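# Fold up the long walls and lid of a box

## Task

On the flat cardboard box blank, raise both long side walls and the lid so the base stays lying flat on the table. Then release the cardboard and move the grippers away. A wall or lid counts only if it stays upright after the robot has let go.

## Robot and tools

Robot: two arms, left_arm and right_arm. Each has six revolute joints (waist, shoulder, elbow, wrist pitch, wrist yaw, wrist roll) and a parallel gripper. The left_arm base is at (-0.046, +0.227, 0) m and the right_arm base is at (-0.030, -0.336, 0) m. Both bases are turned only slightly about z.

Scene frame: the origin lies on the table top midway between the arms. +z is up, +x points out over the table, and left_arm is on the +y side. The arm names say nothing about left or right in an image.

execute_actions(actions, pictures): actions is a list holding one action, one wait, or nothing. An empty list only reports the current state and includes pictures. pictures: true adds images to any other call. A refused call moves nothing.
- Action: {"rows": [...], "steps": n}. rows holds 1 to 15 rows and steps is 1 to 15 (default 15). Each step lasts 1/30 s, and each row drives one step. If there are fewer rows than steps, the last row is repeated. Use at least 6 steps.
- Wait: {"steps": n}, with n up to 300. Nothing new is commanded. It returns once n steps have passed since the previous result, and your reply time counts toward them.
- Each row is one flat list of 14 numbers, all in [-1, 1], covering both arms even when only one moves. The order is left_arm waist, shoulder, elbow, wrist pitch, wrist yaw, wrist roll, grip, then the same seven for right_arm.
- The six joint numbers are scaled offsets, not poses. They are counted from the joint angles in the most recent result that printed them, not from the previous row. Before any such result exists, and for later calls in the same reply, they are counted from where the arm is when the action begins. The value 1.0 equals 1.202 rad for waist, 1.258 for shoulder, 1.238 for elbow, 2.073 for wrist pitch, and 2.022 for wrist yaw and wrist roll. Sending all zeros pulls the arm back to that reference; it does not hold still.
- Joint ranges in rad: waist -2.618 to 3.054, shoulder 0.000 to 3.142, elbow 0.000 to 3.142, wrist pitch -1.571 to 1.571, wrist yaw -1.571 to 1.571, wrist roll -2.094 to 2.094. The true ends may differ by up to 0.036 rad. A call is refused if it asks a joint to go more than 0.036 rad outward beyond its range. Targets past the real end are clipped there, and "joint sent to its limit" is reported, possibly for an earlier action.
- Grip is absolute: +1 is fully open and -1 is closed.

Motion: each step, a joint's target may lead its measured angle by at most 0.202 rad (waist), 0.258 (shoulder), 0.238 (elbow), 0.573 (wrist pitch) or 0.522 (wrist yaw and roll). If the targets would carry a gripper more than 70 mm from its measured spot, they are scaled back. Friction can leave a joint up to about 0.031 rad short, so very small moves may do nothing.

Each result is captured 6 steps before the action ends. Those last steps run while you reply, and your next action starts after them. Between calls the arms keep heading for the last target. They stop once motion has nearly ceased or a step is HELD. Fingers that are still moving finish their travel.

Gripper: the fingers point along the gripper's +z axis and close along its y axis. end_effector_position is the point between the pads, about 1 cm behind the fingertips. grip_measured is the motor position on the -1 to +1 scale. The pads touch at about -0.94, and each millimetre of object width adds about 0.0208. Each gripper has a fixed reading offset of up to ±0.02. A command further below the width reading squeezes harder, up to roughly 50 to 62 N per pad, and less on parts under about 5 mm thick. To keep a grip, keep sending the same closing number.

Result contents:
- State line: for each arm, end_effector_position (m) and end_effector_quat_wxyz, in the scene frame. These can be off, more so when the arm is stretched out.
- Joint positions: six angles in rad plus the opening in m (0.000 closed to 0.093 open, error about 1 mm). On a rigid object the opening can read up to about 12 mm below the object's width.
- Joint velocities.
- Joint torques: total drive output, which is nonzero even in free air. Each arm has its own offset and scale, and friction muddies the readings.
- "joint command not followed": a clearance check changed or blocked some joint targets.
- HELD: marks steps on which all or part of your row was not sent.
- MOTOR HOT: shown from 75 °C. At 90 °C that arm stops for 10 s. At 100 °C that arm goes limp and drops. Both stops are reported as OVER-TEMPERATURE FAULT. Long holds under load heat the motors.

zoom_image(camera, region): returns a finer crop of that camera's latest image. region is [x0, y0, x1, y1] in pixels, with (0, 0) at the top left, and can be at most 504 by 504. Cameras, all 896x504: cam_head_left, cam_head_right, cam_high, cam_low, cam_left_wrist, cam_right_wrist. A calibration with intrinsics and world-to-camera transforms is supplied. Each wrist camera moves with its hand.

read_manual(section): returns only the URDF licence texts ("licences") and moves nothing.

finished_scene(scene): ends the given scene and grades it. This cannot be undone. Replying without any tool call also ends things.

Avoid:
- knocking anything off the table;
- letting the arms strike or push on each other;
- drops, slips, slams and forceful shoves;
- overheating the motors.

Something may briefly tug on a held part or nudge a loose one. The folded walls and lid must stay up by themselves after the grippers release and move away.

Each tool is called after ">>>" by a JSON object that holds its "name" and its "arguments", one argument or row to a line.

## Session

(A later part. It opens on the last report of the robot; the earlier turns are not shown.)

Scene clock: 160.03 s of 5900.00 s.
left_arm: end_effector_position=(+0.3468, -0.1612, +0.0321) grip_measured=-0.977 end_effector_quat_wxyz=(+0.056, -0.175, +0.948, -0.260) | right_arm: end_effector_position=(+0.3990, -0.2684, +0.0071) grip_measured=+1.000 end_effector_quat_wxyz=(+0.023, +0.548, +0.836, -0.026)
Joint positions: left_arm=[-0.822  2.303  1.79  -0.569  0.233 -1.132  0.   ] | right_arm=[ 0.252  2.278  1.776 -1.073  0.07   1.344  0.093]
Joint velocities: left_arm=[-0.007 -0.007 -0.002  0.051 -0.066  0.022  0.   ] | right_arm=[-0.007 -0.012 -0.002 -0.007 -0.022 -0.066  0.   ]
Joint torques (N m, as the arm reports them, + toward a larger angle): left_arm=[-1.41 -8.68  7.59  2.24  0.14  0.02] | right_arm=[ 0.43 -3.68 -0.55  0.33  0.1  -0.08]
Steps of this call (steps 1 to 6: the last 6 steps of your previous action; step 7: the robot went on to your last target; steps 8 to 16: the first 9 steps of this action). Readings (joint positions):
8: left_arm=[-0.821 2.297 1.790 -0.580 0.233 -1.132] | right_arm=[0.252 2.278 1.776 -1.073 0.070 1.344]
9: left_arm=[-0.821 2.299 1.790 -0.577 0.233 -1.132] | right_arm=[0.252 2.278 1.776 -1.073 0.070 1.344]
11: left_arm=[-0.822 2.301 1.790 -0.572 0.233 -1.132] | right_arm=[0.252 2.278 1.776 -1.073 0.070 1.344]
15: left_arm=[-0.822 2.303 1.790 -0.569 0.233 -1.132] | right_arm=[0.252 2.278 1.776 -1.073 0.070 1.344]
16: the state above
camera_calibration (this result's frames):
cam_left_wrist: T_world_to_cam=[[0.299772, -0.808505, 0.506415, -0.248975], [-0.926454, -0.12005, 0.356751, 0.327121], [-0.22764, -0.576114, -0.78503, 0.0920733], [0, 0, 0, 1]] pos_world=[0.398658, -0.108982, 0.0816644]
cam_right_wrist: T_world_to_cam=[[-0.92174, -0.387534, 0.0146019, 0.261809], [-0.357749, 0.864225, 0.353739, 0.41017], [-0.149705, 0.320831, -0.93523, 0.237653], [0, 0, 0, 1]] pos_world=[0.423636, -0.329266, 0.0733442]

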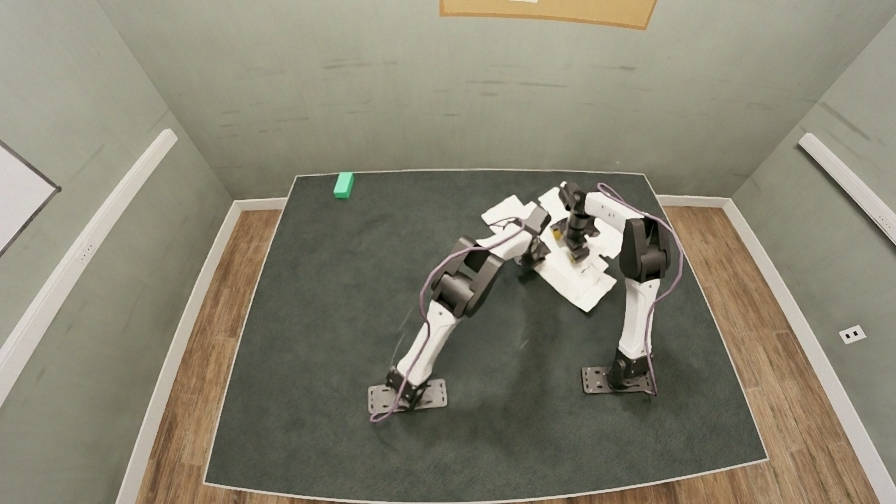

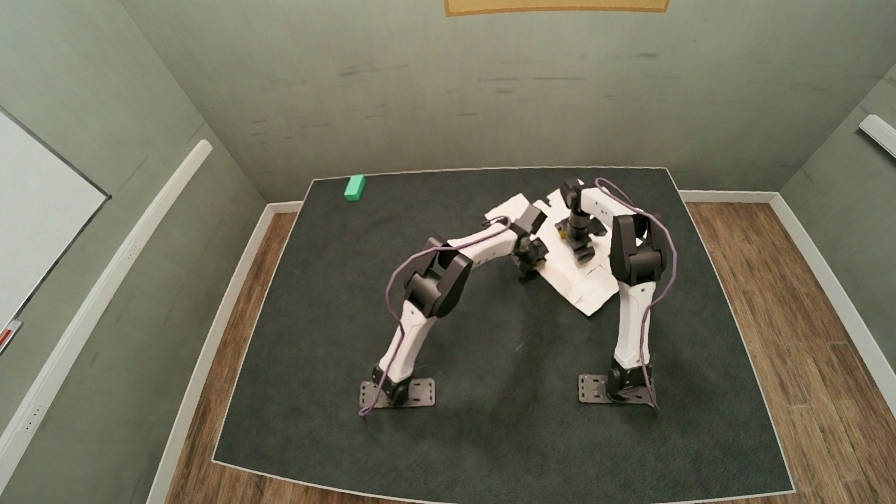

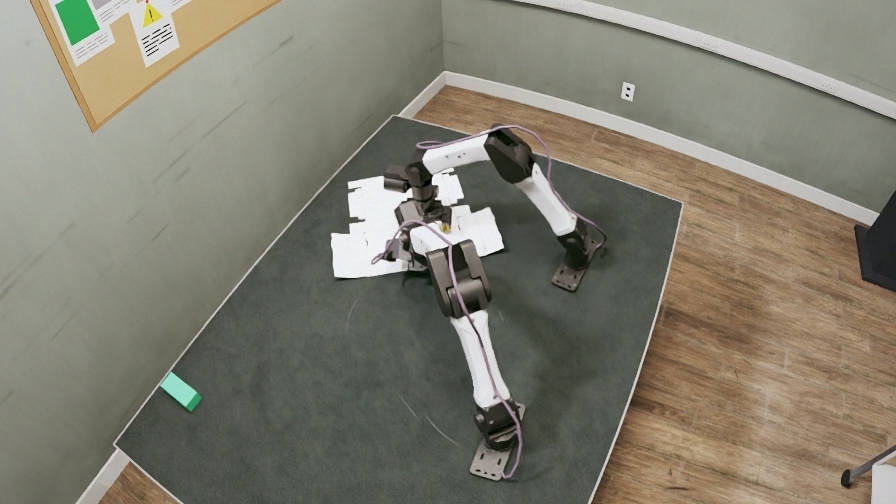

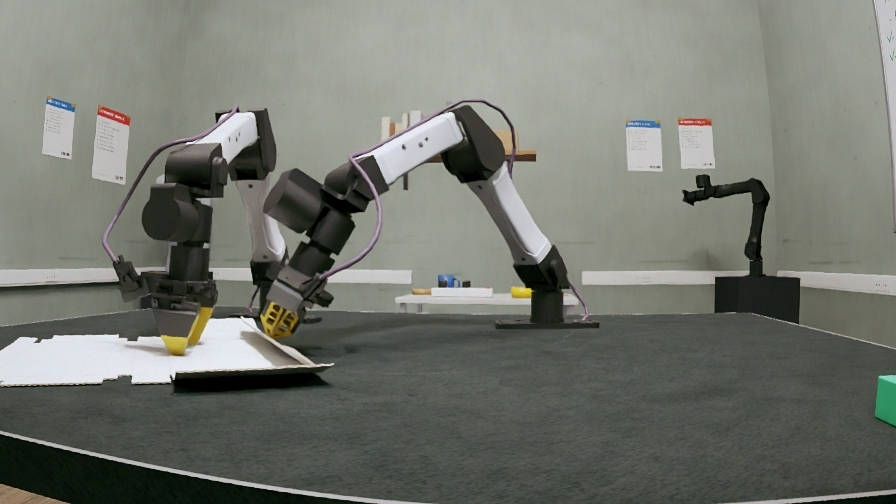

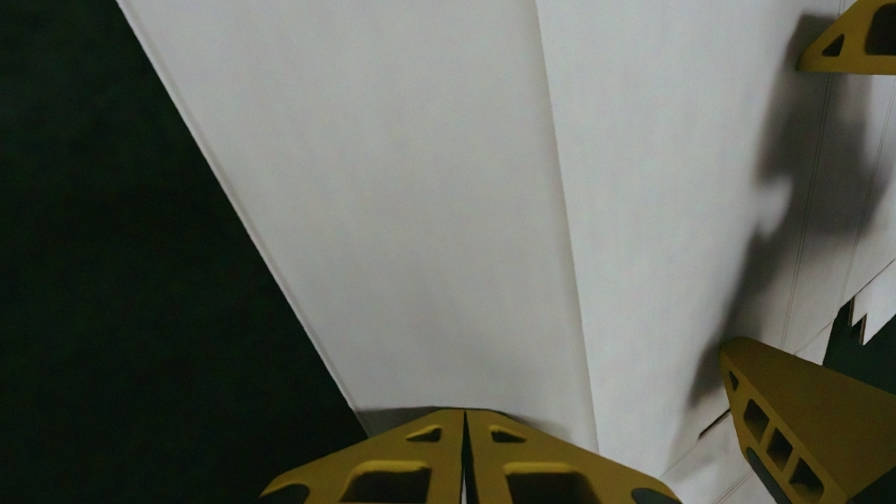

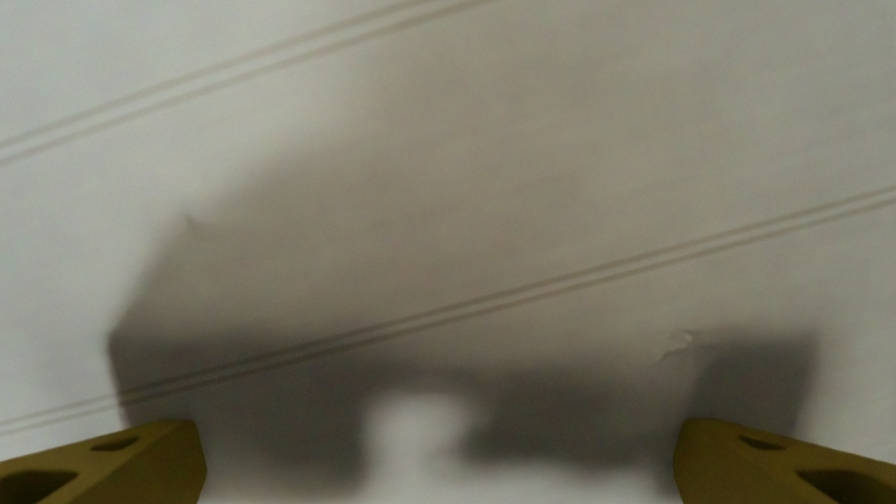

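>>> {"name": "execute_actions", "arguments": {
  "actions": [
    {"rows": [[-0.015,0.085,-0.03,0.068,0,0,-1, 0,0.09,-0.07,0,0,0,1]], "steps": 15}
  ],
  "pictures": true
}}

Scene clock: 160.53 s of 5900.00 s.
left_arm: end_effector_position=(+0.3509, -0.1669, +0.0194) grip_measured=-0.977 end_effector_quat_wxyz=(+0.058, -0.172, +0.947, -0.266) | right_arm: end_effector_position=(+0.3990, -0.2684, +0.0071) grip_measured=+1.000 end_effector_quat_wxyz=(+0.023, +0.548, +0.836, -0.026)
Joint positions: left_arm=[-0.824  2.336  1.79  -0.522  0.237 -1.132  0.   ] | right_arm=[ 0.252  2.278  1.776 -1.073  0.07   1.344  0.093]
Joint velocities: left_arm=[-0.017 -0.017 -0.007  0.022 -0.007  0.022  0.   ] | right_arm=[-0.012 -0.012  0.012  0.066  0.051 -0.007  0.   ]
Joint torques (N m, as the arm reports them, + toward a larger angle): left_arm=[-1.4  -7.91  3.82  2.52  0.06 -0.03] | right_arm=[ 0.45 -3.67 -0.55  0.34  0.11 -0.08]
Steps of this call (steps 1 to 6: the last 6 steps of your previous action; steps 7 to 15: the first 9 steps of this action). Readings (joint positions):
7: left_arm=[-0.822 2.307 1.790 -0.565 0.233 -1.132] | right_arm=[0.252 2.278 1.776 -1.073 0.070 1.344]
8: left_arm=[-0.823 2.314 1.790 -0.553 0.234 -1.132] | right_arm=[0.252 2.278 1.776 -1.073 0.070 1.344]
10: left_arm=[-0.824 2.330 1.790 -0.531 0.234 -1.132] | right_arm=[0.252 2.278 1.776 -1.073 0.070 1.344]
14: left_arm=[-0.824 2.336 1.790 -0.522 0.237 -1.132] | right_arm=[0.252 2.278 1.776 -1.073 0.070 1.344]
15: the state above
camera_calibration (this result's frames):
cam_left_wrist: T_world_to_cam=[[0.292706, -0.803847, 0.517834, -0.245335], [-0.929695, -0.112618, 0.350692, 0.337193], [-0.223585, -0.584077, -0.780297, 0.076928], [0, 0, 0, 1]] pos_world=[0.402498, -0.114306, 0.0688189]
cam_right_wrist: T_world_to_cam=[[-0.92174, -0.387534, 0.0146019, 0.261809], [-0.357749, 0.864225, 0.353739, 0.41017], [-0.149705, 0.320831, -0.93523, 0.237653], [0, 0, 0, 1]] pos_world=[0.423636, -0.329266, 0.0733442]

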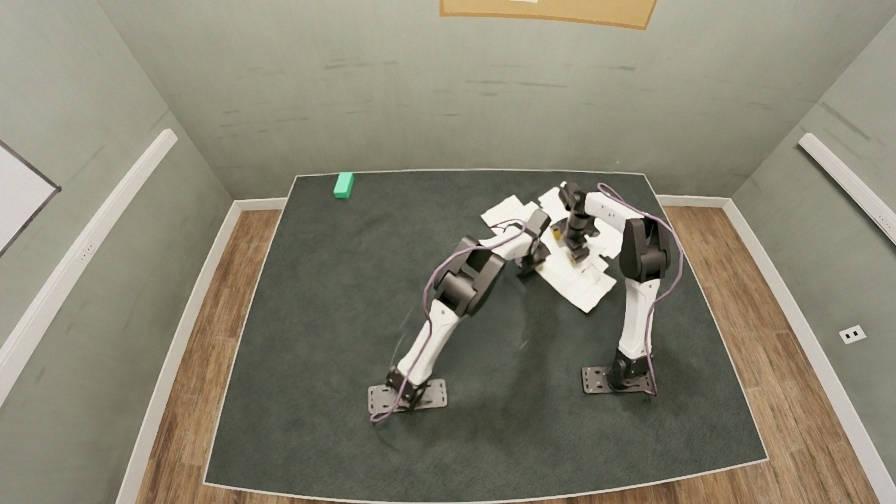

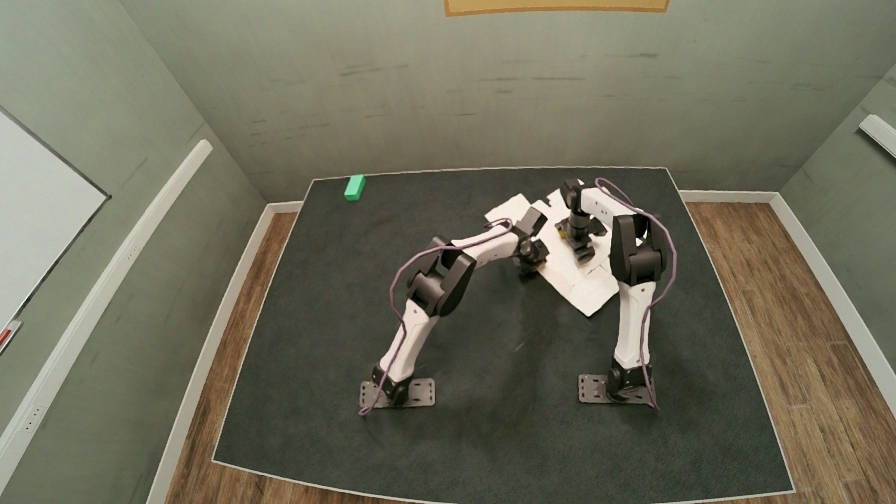

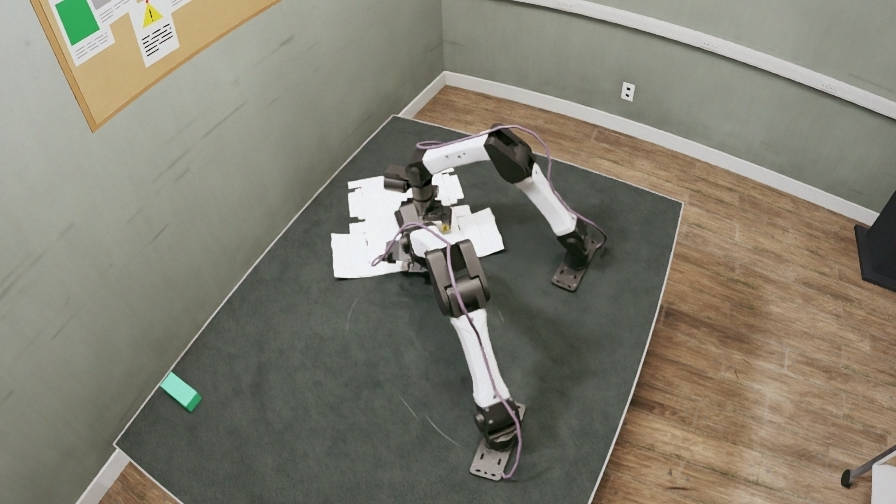

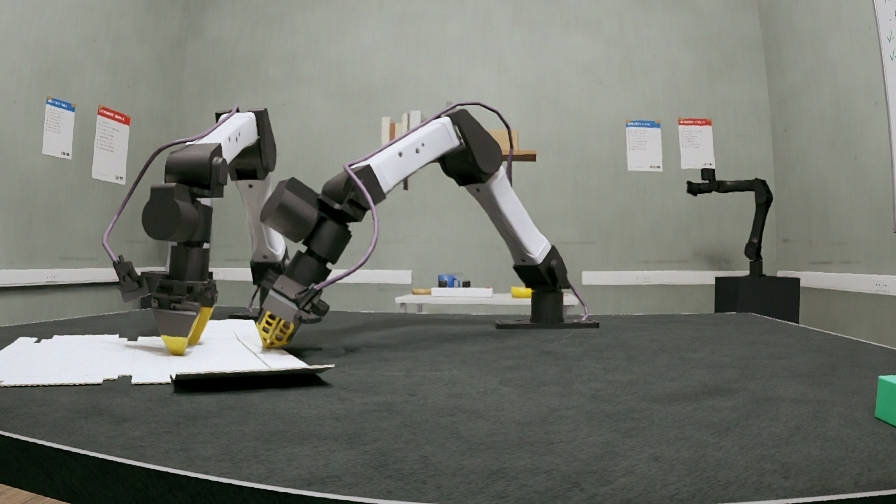

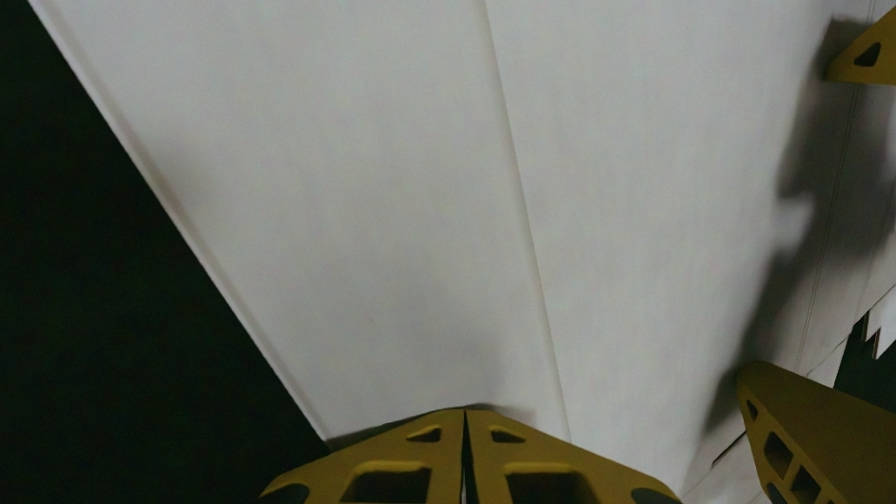

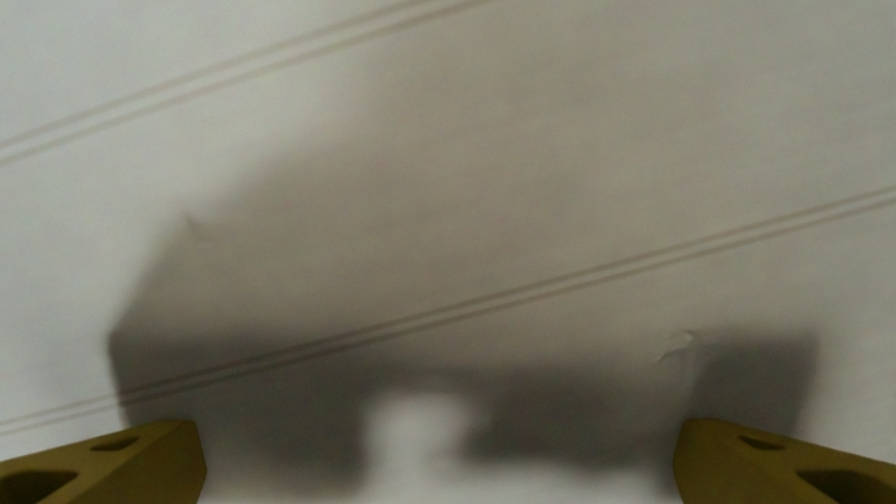

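>>> {"name": "execute_actions", "arguments": {
  "actions": [
    {"rows": [[-0.01,0.06,-0.03,0.04,0,0,-1, 0,0.09,-0.07,0,0,0,1]], "steps": 12}
  ],
  "pictures": true
}}

Scene clock: 160.93 s of 5900.00 s.
left_arm: end_effector_position=(+0.3510, -0.1670, +0.0196) grip_measured=-0.977 end_effector_quat_wxyz=(+0.058, -0.172, +0.947, -0.266) | right_arm: end_effector_position=(+0.3990, -0.2684, +0.0071) grip_measured=+1.000 end_effector_quat_wxyz=(+0.023, +0.548, +0.836, -0.026)
Joint positions: left_arm=[-0.824  2.336  1.79  -0.521  0.237 -1.132  0.   ] | right_arm=[ 0.252  2.278  1.776 -1.073  0.07   1.344  0.093]
Joint velocities: left_arm=[ 0.017  0.007 -0.017 -0.022  0.051 -0.022  0.   ] | right_arm=[-0.007 -0.007 -0.002  0.066 -0.022  0.022  0.   ]
Joint torques (N m, as the arm reports them, + toward a larger angle): left_arm=[-0.93 -7.83  3.66  2.36  0.12  0.02] | right_arm=[ 0.42 -3.68 -0.56  0.34  0.1  -0.07]
Steps of this call (steps 1 to 6: the last 6 steps of your previous action; steps 7 to 12: the first 6 steps of this action). Readings (joint positions):
7: left_arm=[-0.824 2.336 1.790 -0.521 0.237 -1.132] | right_arm=[0.252 2.278 1.776 -1.073 0.070 1.344]
8: left_arm=[-0.824 2.336 1.790 -0.521 0.237 -1.132] | right_arm=[0.252 2.278 1.776 -1.073 0.070 1.344]
10: left_arm=[-0.824 2.336 1.790 -0.521 0.237 -1.132] | right_arm=[0.252 2.278 1.776 -1.073 0.070 1.344]
12: the state above
camera_calibration (this result's frames):
cam_left_wrist: T_world_to_cam=[[0.292257, -0.80346, 0.518688, -0.245375], [-0.929999, -0.112356, 0.349969, 0.337462], [-0.222909, -0.58466, -0.780054, 0.0766402], [0, 0, 0, 1]] pos_world=[0.402635, -0.114425, 0.0689555]
cam_right_wrist: T_world_to_cam=[[-0.92174, -0.387534, 0.0146019, 0.261809], [-0.357749, 0.864225, 0.353739, 0.41017], [-0.149705, 0.320831, -0.93523, 0.237653], [0, 0, 0, 1]] pos_world=[0.423636, -0.329266, 0.0733442]

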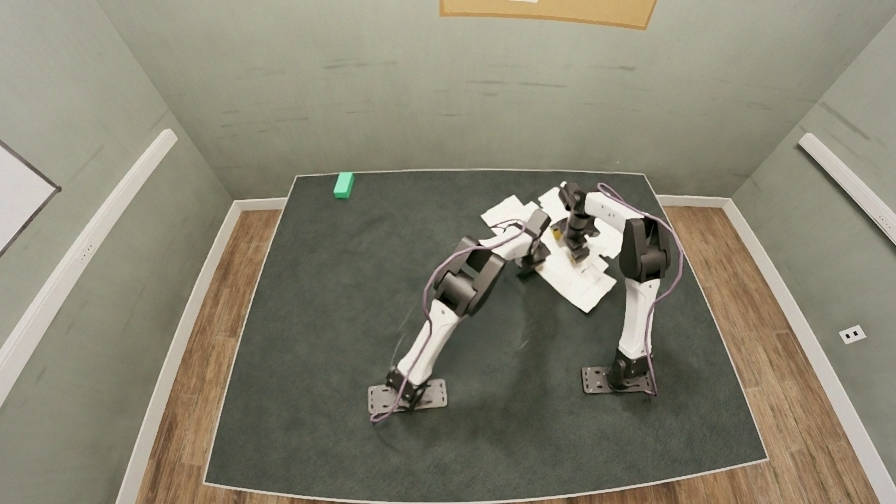

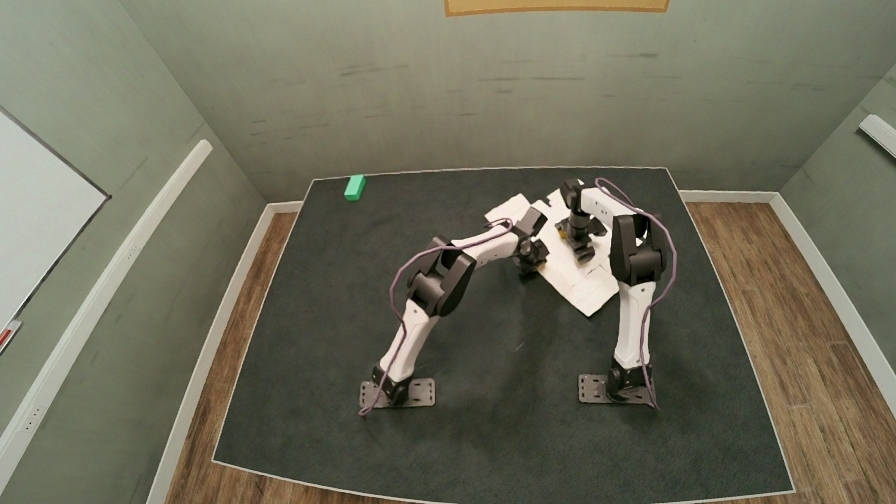

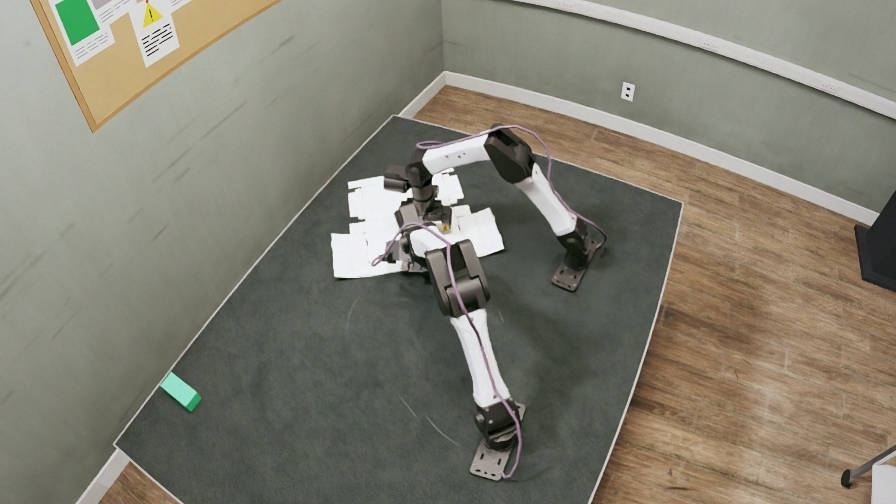

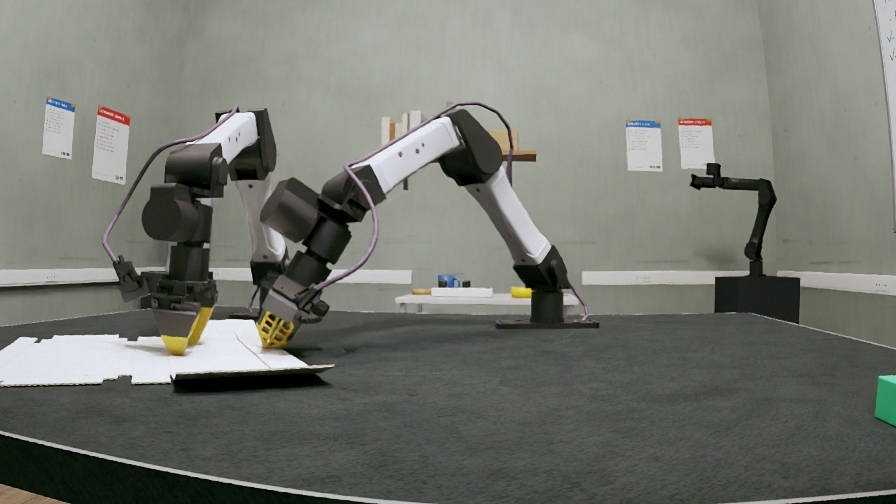

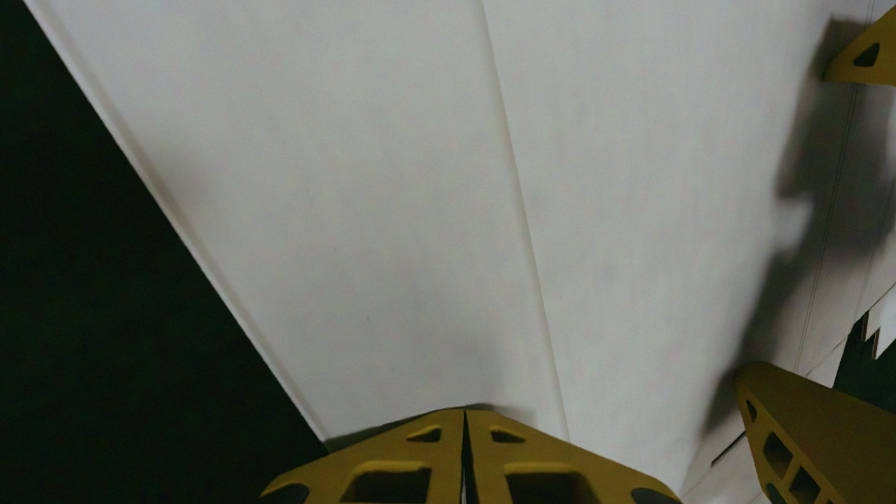

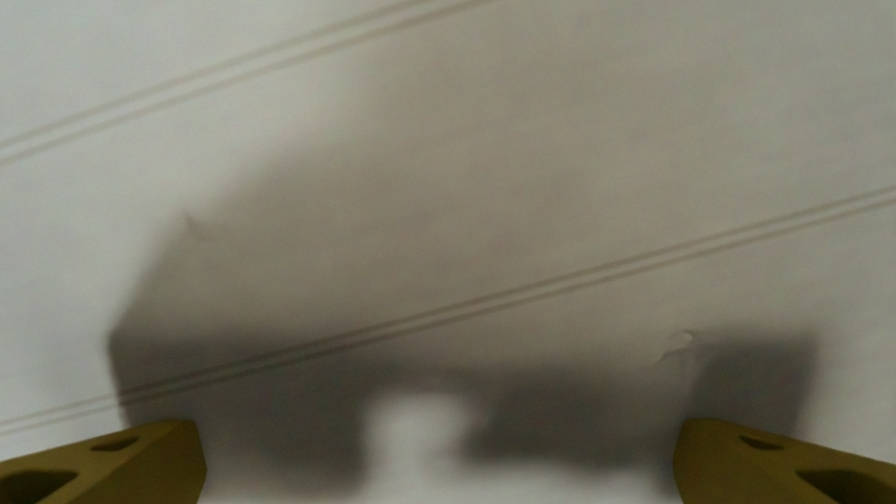

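>>> {"name": "execute_actions", "arguments": {
  "actions": [
    {"rows": [[0.013,-0.215,-0.12,-0.058,0,0,-1, 0,0.09,-0.07,0,0,0,1]], "steps": 15}
  ],
  "pictures": false
}}

>>> {"name": "execute_actions", "arguments": {
  "actions": [
    {"rows": [[0.1,-0.15,-0.1,0,0,0,-1, 0,0.09,-0.07,0,0,0,1]], "steps": 15}
  ],
  "pictures": true
}}

Scene clock: 162.73 s of 5900.00 s.
left_arm: end_effector_position=(+0.3294, -0.1401, +0.1201) grip_measured=-0.977 end_effector_quat_wxyz=(+0.090, -0.170, +0.934, -0.302) | right_arm: end_effector_position=(+0.3990, -0.2684, +0.0071) grip_measured=+1.000 end_effector_quat_wxyz=(+0.023, +0.548, +0.836, -0.026)
Joint positions: left_arm=[-0.812  2.039  1.666 -0.596  0.236 -1.132  0.   ] | right_arm=[ 0.252  2.278  1.776 -1.073  0.07   1.344  0.093]
Joint velocities: left_arm=[ 0.002 -0.007  0.012 -0.051 -0.022 -0.037  0.   ] | right_arm=[ 0.002 -0.012 -0.017 -0.022  0.007  0.037  0.   ]
Joint torques (N m, as the arm reports them, + toward a larger angle): left_arm=[ 0.44 -9.48  4.85  1.15  0.09 -0.01] | right_arm=[ 0.38 -3.7  -0.52  0.34  0.1  -0.08]
Steps of this call (steps 1 to 6: the last 6 steps of your previous action; steps 7 to 15: the robot went on to your last target; steps 16 to 45: nothing new was sent; steps 46 to 54: the first 9 steps of this action). Readings (joint positions):
46: left_arm=[-0.822 2.308 1.763 -0.511 0.238 -1.132] | right_arm=[0.252 2.278 1.776 -1.073 0.070 1.344]
47: left_arm=[-0.820 2.259 1.726 -0.514 0.237 -1.132] | right_arm=[0.252 2.278 1.776 -1.073 0.070 1.344]
49: left_arm=[-0.815 2.146 1.671 -0.577 0.236 -1.132] | right_arm=[0.252 2.278 1.776 -1.073 0.070 1.344]
53: left_arm=[-0.812 2.042 1.666 -0.596 0.236 -1.132] | right_arm=[0.252 2.278 1.776 -1.073 0.070 1.344]
54: the state above

Scene clock: 163.23 s of 5900.00 s.
left_arm: end_effector_position=(+0.3479, -0.0669, +0.1604) grip_measured=-0.977 end_effector_quat_wxyz=(+0.126, -0.229, +0.914, -0.309) | right_arm: end_effector_position=(+0.3990, -0.2684, +0.0071) grip_measured=+1.000 end_effector_quat_wxyz=(+0.023, +0.548, +0.836, -0.026)
Joint positions: left_arm=[-0.675  1.86   1.557 -0.622  0.234 -1.132  0.   ] | right_arm=[ 0.252  2.278  1.776 -1.073  0.07   1.344  0.093]
Joint velocities: left_arm=[-0.115 -0.046 -0.007  0.066 -0.095 -0.051  0.   ] | right_arm=[ 0.022  0.007 -0.002  0.037  0.007 -0.022  0.   ]
Joint torques (N m, as the arm reports them, + toward a larger angle): left_arm=[-0.81 -9.59  5.96  1.73  0.13 -0.01] | right_arm=[ 0.4  -3.69 -0.55  0.35  0.1  -0.07]
Steps of this call (steps 1 to 6: the last 6 steps of your previous action; steps 7 to 15: the first 9 steps of this action, its rows measured from where the robot was after step 6). Readings (joint positions):
6: left_arm=[-0.812 2.052 1.666 -0.619 0.236 -1.132] | right_arm=[0.252 2.278 1.776 -1.073 0.070 1.344]
7: left_arm=[-0.802 2.034 1.642 -0.606 0.240 -1.132] | right_arm=[0.252 2.278 1.776 -1.073 0.070 1.344]
8: left_arm=[-0.784 1.999 1.602 -0.608 0.244 -1.132] | right_arm=[0.252 2.278 1.776 -1.073 0.070 1.344]
10: left_arm=[-0.728 1.932 1.558 -0.629 0.243 -1.132] | right_arm=[0.252 2.278 1.776 -1.073 0.070 1.344]
14: left_arm=[-0.673 1.865 1.557 -0.623 0.234 -1.132] | right_arm=[0.252 2.278 1.776 -1.073 0.070 1.344]
15: the state above
camera_calibration (this result's frames):
cam_left_wrist: T_world_to_cam=[[0.340607, -0.709212, 0.617256, -0.263328], [-0.939352, -0.228722, 0.255546, 0.307097], [-0.0400565, -0.666861, -0.744105, 0.169433], [0, 0, 0, 1]] pos_world=[0.384951, -0.00352696, 0.210139]
cam_right_wrist: T_world_to_cam=[[-0.92174, -0.387534, 0.0146019, 0.261809], [-0.357749, 0.864225, 0.353739, 0.41017], [-0.149705, 0.320831, -0.93523, 0.237653], [0, 0, 0, 1]] pos_world=[0.423636, -0.329266, 0.0733442]

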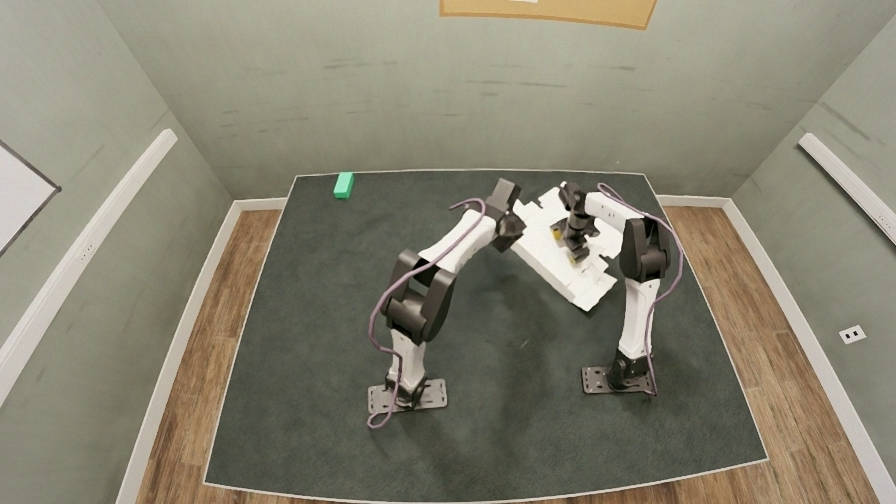

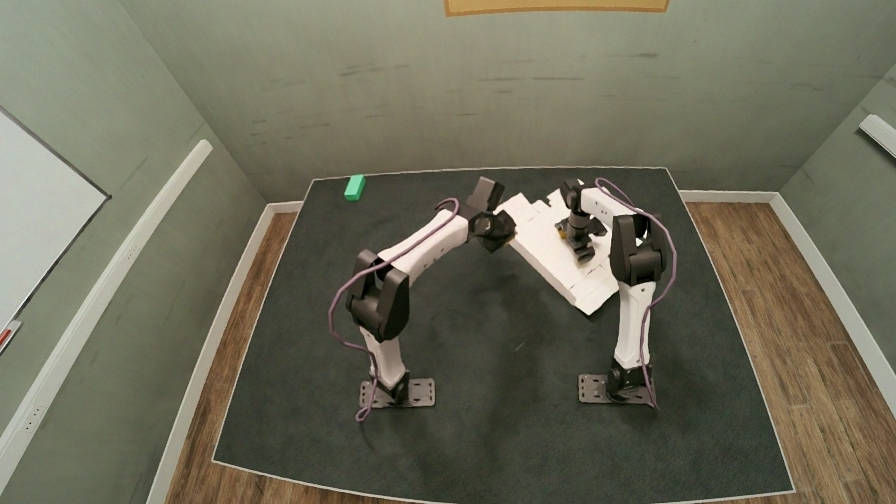

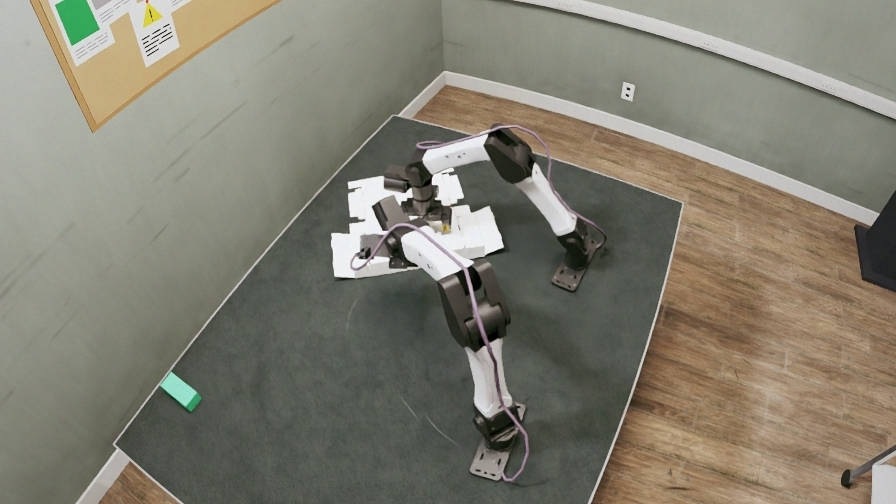

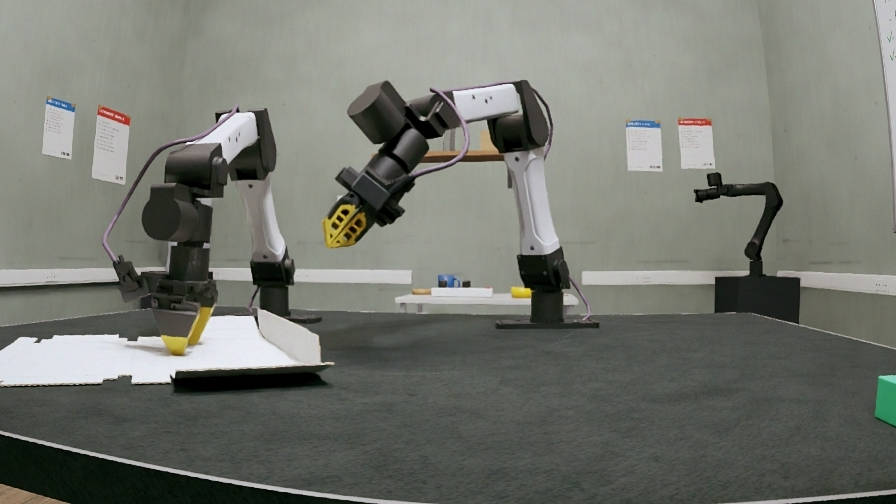

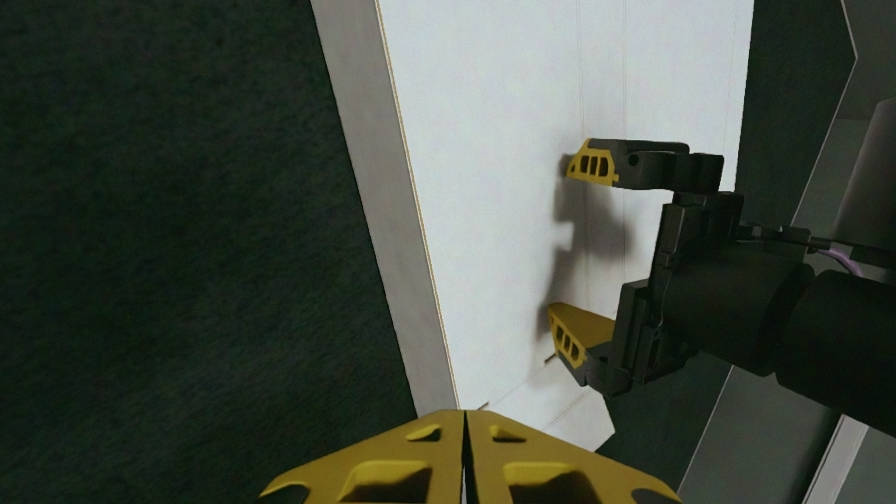

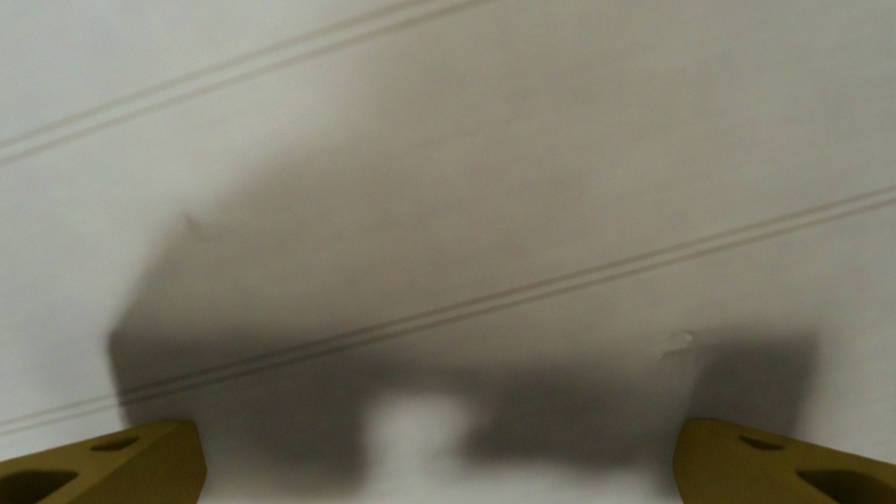

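>>> {"name": "execute_actions", "arguments": {
  "actions": [
    {"rows": [[-0.07,0.16,0.5,-0.2,-0.116,-0.117,1, 0,-0.2,-0.05,0.1,0,-1,-1],[-0.07,0.16,0.5,-0.2,-0.116,-0.117,1, 0,-0.2,-0.05,0.1,0,-1,-1],[-0.07,0.16,0.5,-0.2,-0.116,-0.117,1, 0,-0.2,-0.05,0.1,0,-1,-1],[-0.07,0.16,0.5,-0.2,-0.116,-0.117,1, -0.375,-0.38,-0.465,0.228,-0.28,-1,-1],[-0.07,0.16,0.5,-0.2,-0.116,-0.117,1, -0.375,-0.38,-0.465,0.228,-0.28,-1,-1],[-0.07,0.16,0.5,-0.2,-0.116,-0.117,1, -0.375,-0.38,-0.465,0.228,-0.28,-1,-1],[-0.07,0.16,0.5,-0.2,-0.116,-0.117,1, -0.375,-0.38,-0.465,0.228,-0.28,-1,-1],[-0.07,0.16,0.5,-0.2,-0.116,-0.117,1, -0.375,-0.38,-0.465,0.228,-0.28,-1,-1],[-0.07,0.16,0.5,-0.2,-0.116,-0.117,1, -0.375,-0.38,-0.465,0.228,-0.28,-1,-1],[-0.07,0.16,0.5,-0.2,-0.116,-0.117,1, -0.375,-0.38,-0.465,0.228,-0.28,-1,-1],[-0.07,0.16,0.5,-0.2,-0.116,-0.117,1, -0.375,-0.38,-0.465,0.228,-0.28,-1,-1],[-0.07,0.16,0.5,-0.2,-0.116,-0.117,1, -0.375,-0.38,-0.465,0.228,-0.28,-1,-1]], "steps": 15}
  ],
  "pictures": false
}}

>>> {"name": "execute_actions", "arguments": {
  "actions": [
    {"steps": 20}
  ],
  "pictures": true
}}

Scene clock: 168.57 s of 5900.00 s.
left_arm: end_effector_position=(+0.3792, -0.1061, +0.2212) grip_measured=+1.000 end_effector_quat_wxyz=(+0.158, -0.309, +0.895, -0.280) | right_arm: end_effector_position=(+0.3968, -0.3387, +0.1112) grip_measured=-0.980 end_effector_quat_wxyz=(+0.180, +0.292, +0.917, +0.205)
Joint positions: left_arm=[-0.763  2.089  2.132 -0.96   0.045 -1.33   0.093] | right_arm=[-0.068  1.783  1.342 -0.684 -0.336  0.555  0.   ]
Joint velocities: left_arm=[ 0.017 -0.339  0.672 -0.139 -0.271 -0.256  0.   ] | right_arm=[-2.176 -0.799 -1.316  0.608 -0.974 -2.63   0.   ]
Joint torques (N m, as the arm reports them, + toward a larger angle): left_arm=[  0.52 -11.85   6.92   1.01  -0.17  -0.05] | right_arm=[ 2.05 -3.86  3.55  1.16 -0.18 -0.13]
From where the robot then was, a joint's target lay farther than a number of 1.0 reaches, so one or more steps of this call were cut to that.
Steps of this call (steps 1 to 6: the last 6 steps of your previous action; steps 7 to 30: the robot went on to your last target; steps 31 to 90: nothing new was sent; then 2.03 s passed at rest; steps 91 to 99: the first 9 steps of this action). Readings (joint positions):
91: left_arm=[-0.695 1.889 1.611 -0.701 0.198 -1.169] | right_arm=[0.252 2.252 1.765 -1.049 0.073 1.287]
92: left_arm=[-0.708 1.939 1.698 -0.778 0.156 -1.209] | right_arm=[0.251 2.221 1.744 -1.025 0.073 1.209]
94: left_arm=[-0.738 2.034 1.861 -0.868 0.103 -1.265] | right_arm=[0.233 2.120 1.681 -0.935 -0.003 1.035]
98: left_arm=[-0.763 2.098 2.104 -0.955 0.053 -1.323] | right_arm=[0.009 1.823 1.395 -0.711 -0.300 0.649]
99: the state above

Scene clock: 169.23 s of 5900.00 s.
left_arm: end_effector_position=(+0.3737, -0.0942, +0.2450) grip_measured=+1.000 end_effector_quat_wxyz=(+0.171, -0.328, +0.886, -0.279) | right_arm: end_effector_position=(+0.3732, -0.3657, +0.0743) grip_measured=-0.985 end_effector_quat_wxyz=(+0.260, -0.219, +0.931, +0.135)
Joint positions: left_arm=[-0.763  2.052  2.168 -1.019  0.011 -1.362  0.093] | right_arm=[-0.2    1.805  1.212 -0.615 -0.484 -0.64   0.   ]
Joint velocities: left_arm=[ 0.002  0.002  0.017 -0.051  0.022  0.037  0.   ] | right_arm=[ 0.007 -0.007  0.012  0.022 -0.037 -0.198  0.   ]
Joint torques (N m, as the arm reports them, + toward a larger angle): left_arm=[  0.51 -10.43   7.27   1.57  -0.11  -0.05] | right_arm=[  0.5  -10.08   5.95   1.27  -0.36  -0.17]
Kept back: nothing.
Steps of this call (steps 1 to 6: the last 6 steps of your previous action; steps 7 to 20: the robot went on to your last target). Readings (joint positions):
1: left_arm=[-0.763 2.077 2.149 -0.963 0.037 -1.336] | right_arm=[-0.139 1.768 1.303 -0.665 -0.362 0.457]
2: left_arm=[-0.763 2.065 2.159 -0.968 0.031 -1.342] | right_arm=[-0.192 1.769 1.274 -0.649 -0.379 0.358]
4: left_arm=[-0.763 2.052 2.168 -0.977 0.024 -1.349] | right_arm=[-0.238 1.787 1.234 -0.639 -0.402 0.161]
8: left_arm=[-0.763 2.052 2.168 -1.002 0.016 -1.357] | right_arm=[-0.211 1.805 1.212 -0.638 -0.447 -0.236]
20: the state above
camera_calibration (this result's frames):
cam_left_wrist: T_world_to_cam=[[0.485395, -0.634448, 0.601555, -0.386945], [-0.865866, -0.444149, 0.230233, 0.261945], [0.12111, -0.63262, -0.764934, 0.163303], [0, 0, 0, 1]] pos_world=[0.394852, -0.0258452, 0.297376]
cam_right_wrist: T_world_to_cam=[[0.469974, -0.870405, -0.146696, -0.484695], [-0.880392, -0.450279, -0.148855, 0.21294], [0.06351, 0.199108, -0.977917, 0.206983], [0, 0, 0, 1]] pos_world=[0.40212, -0.367211, 0.163006]

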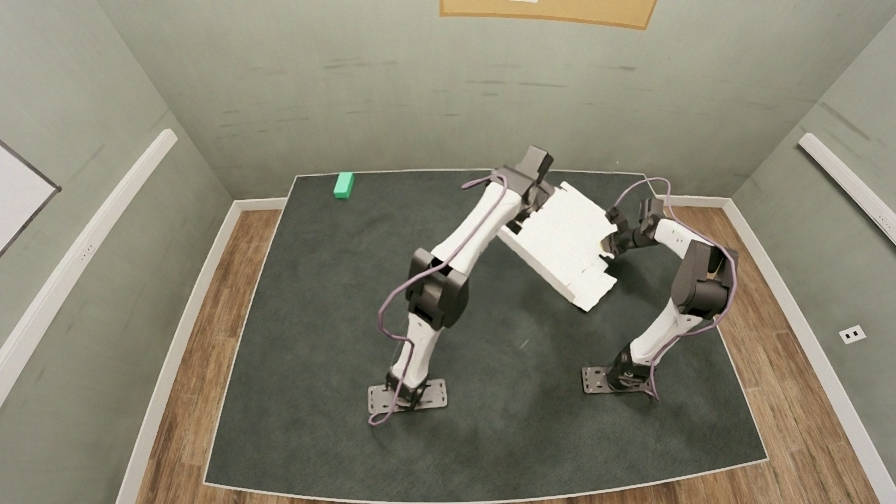

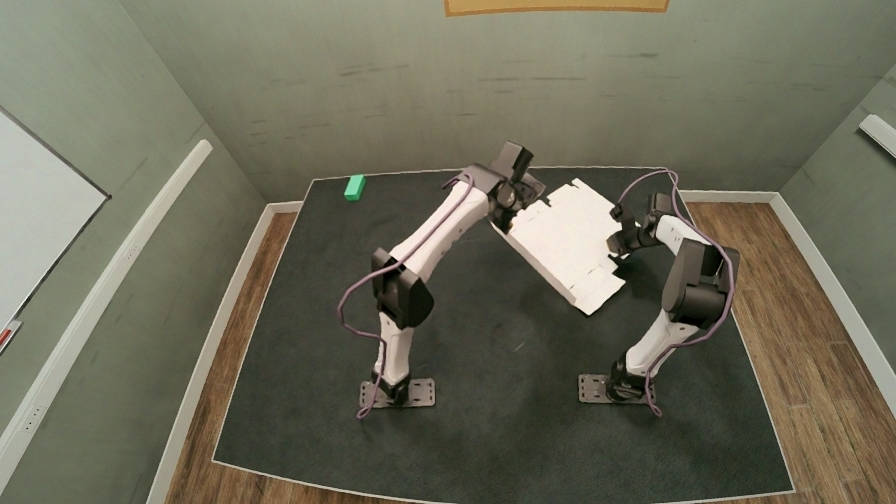

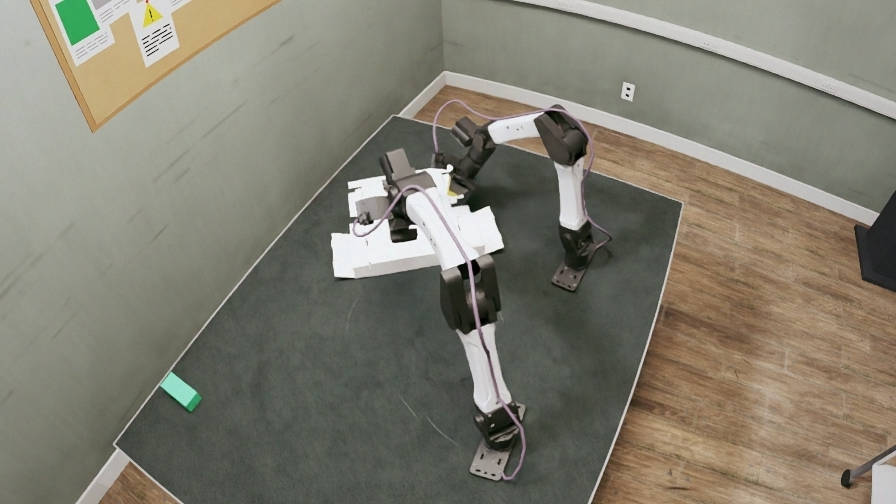

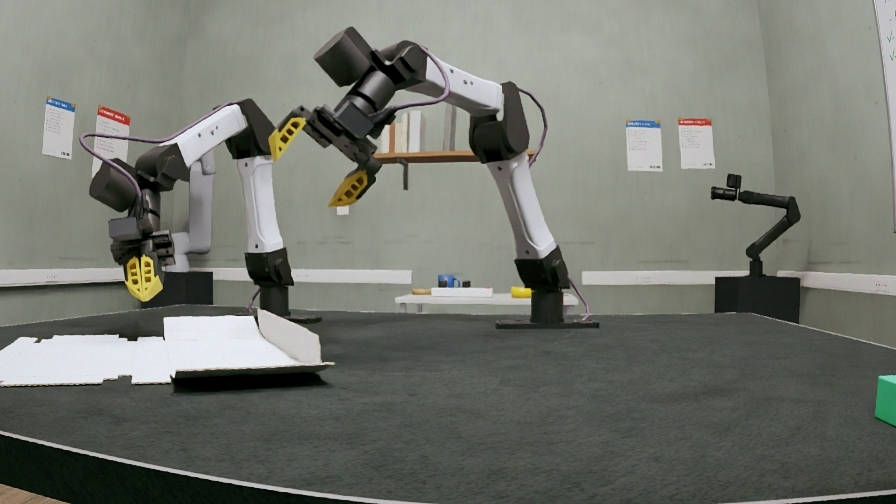

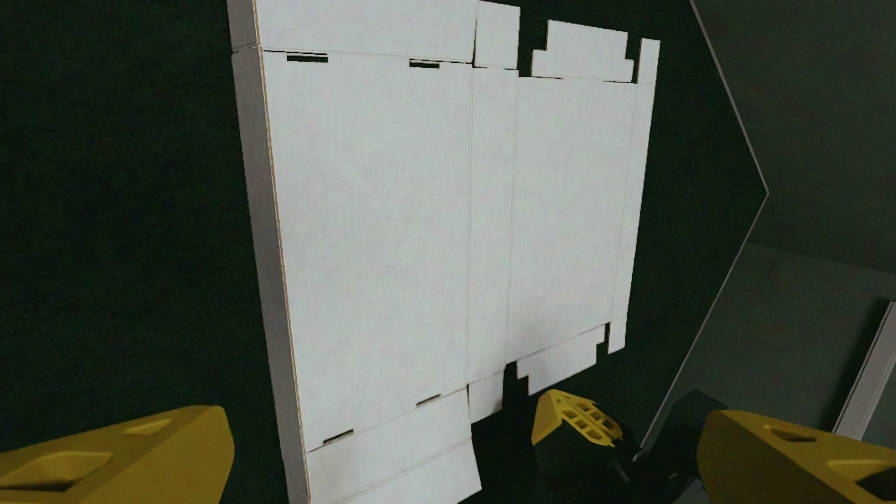

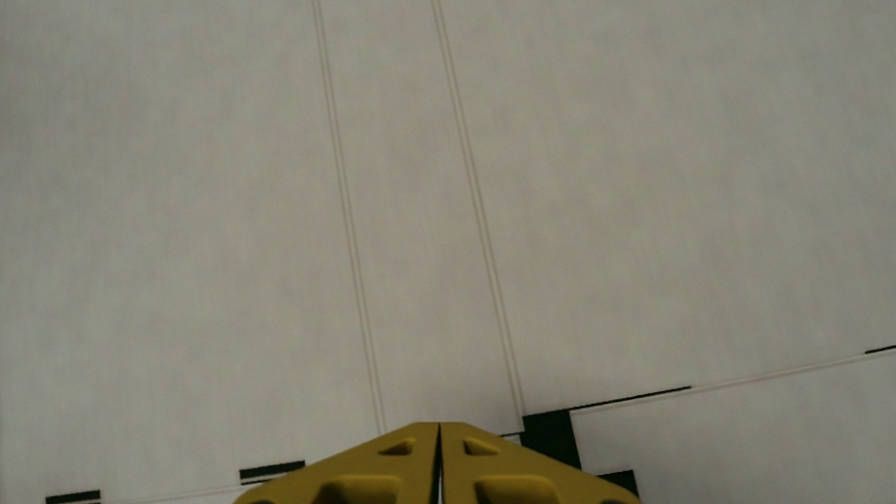

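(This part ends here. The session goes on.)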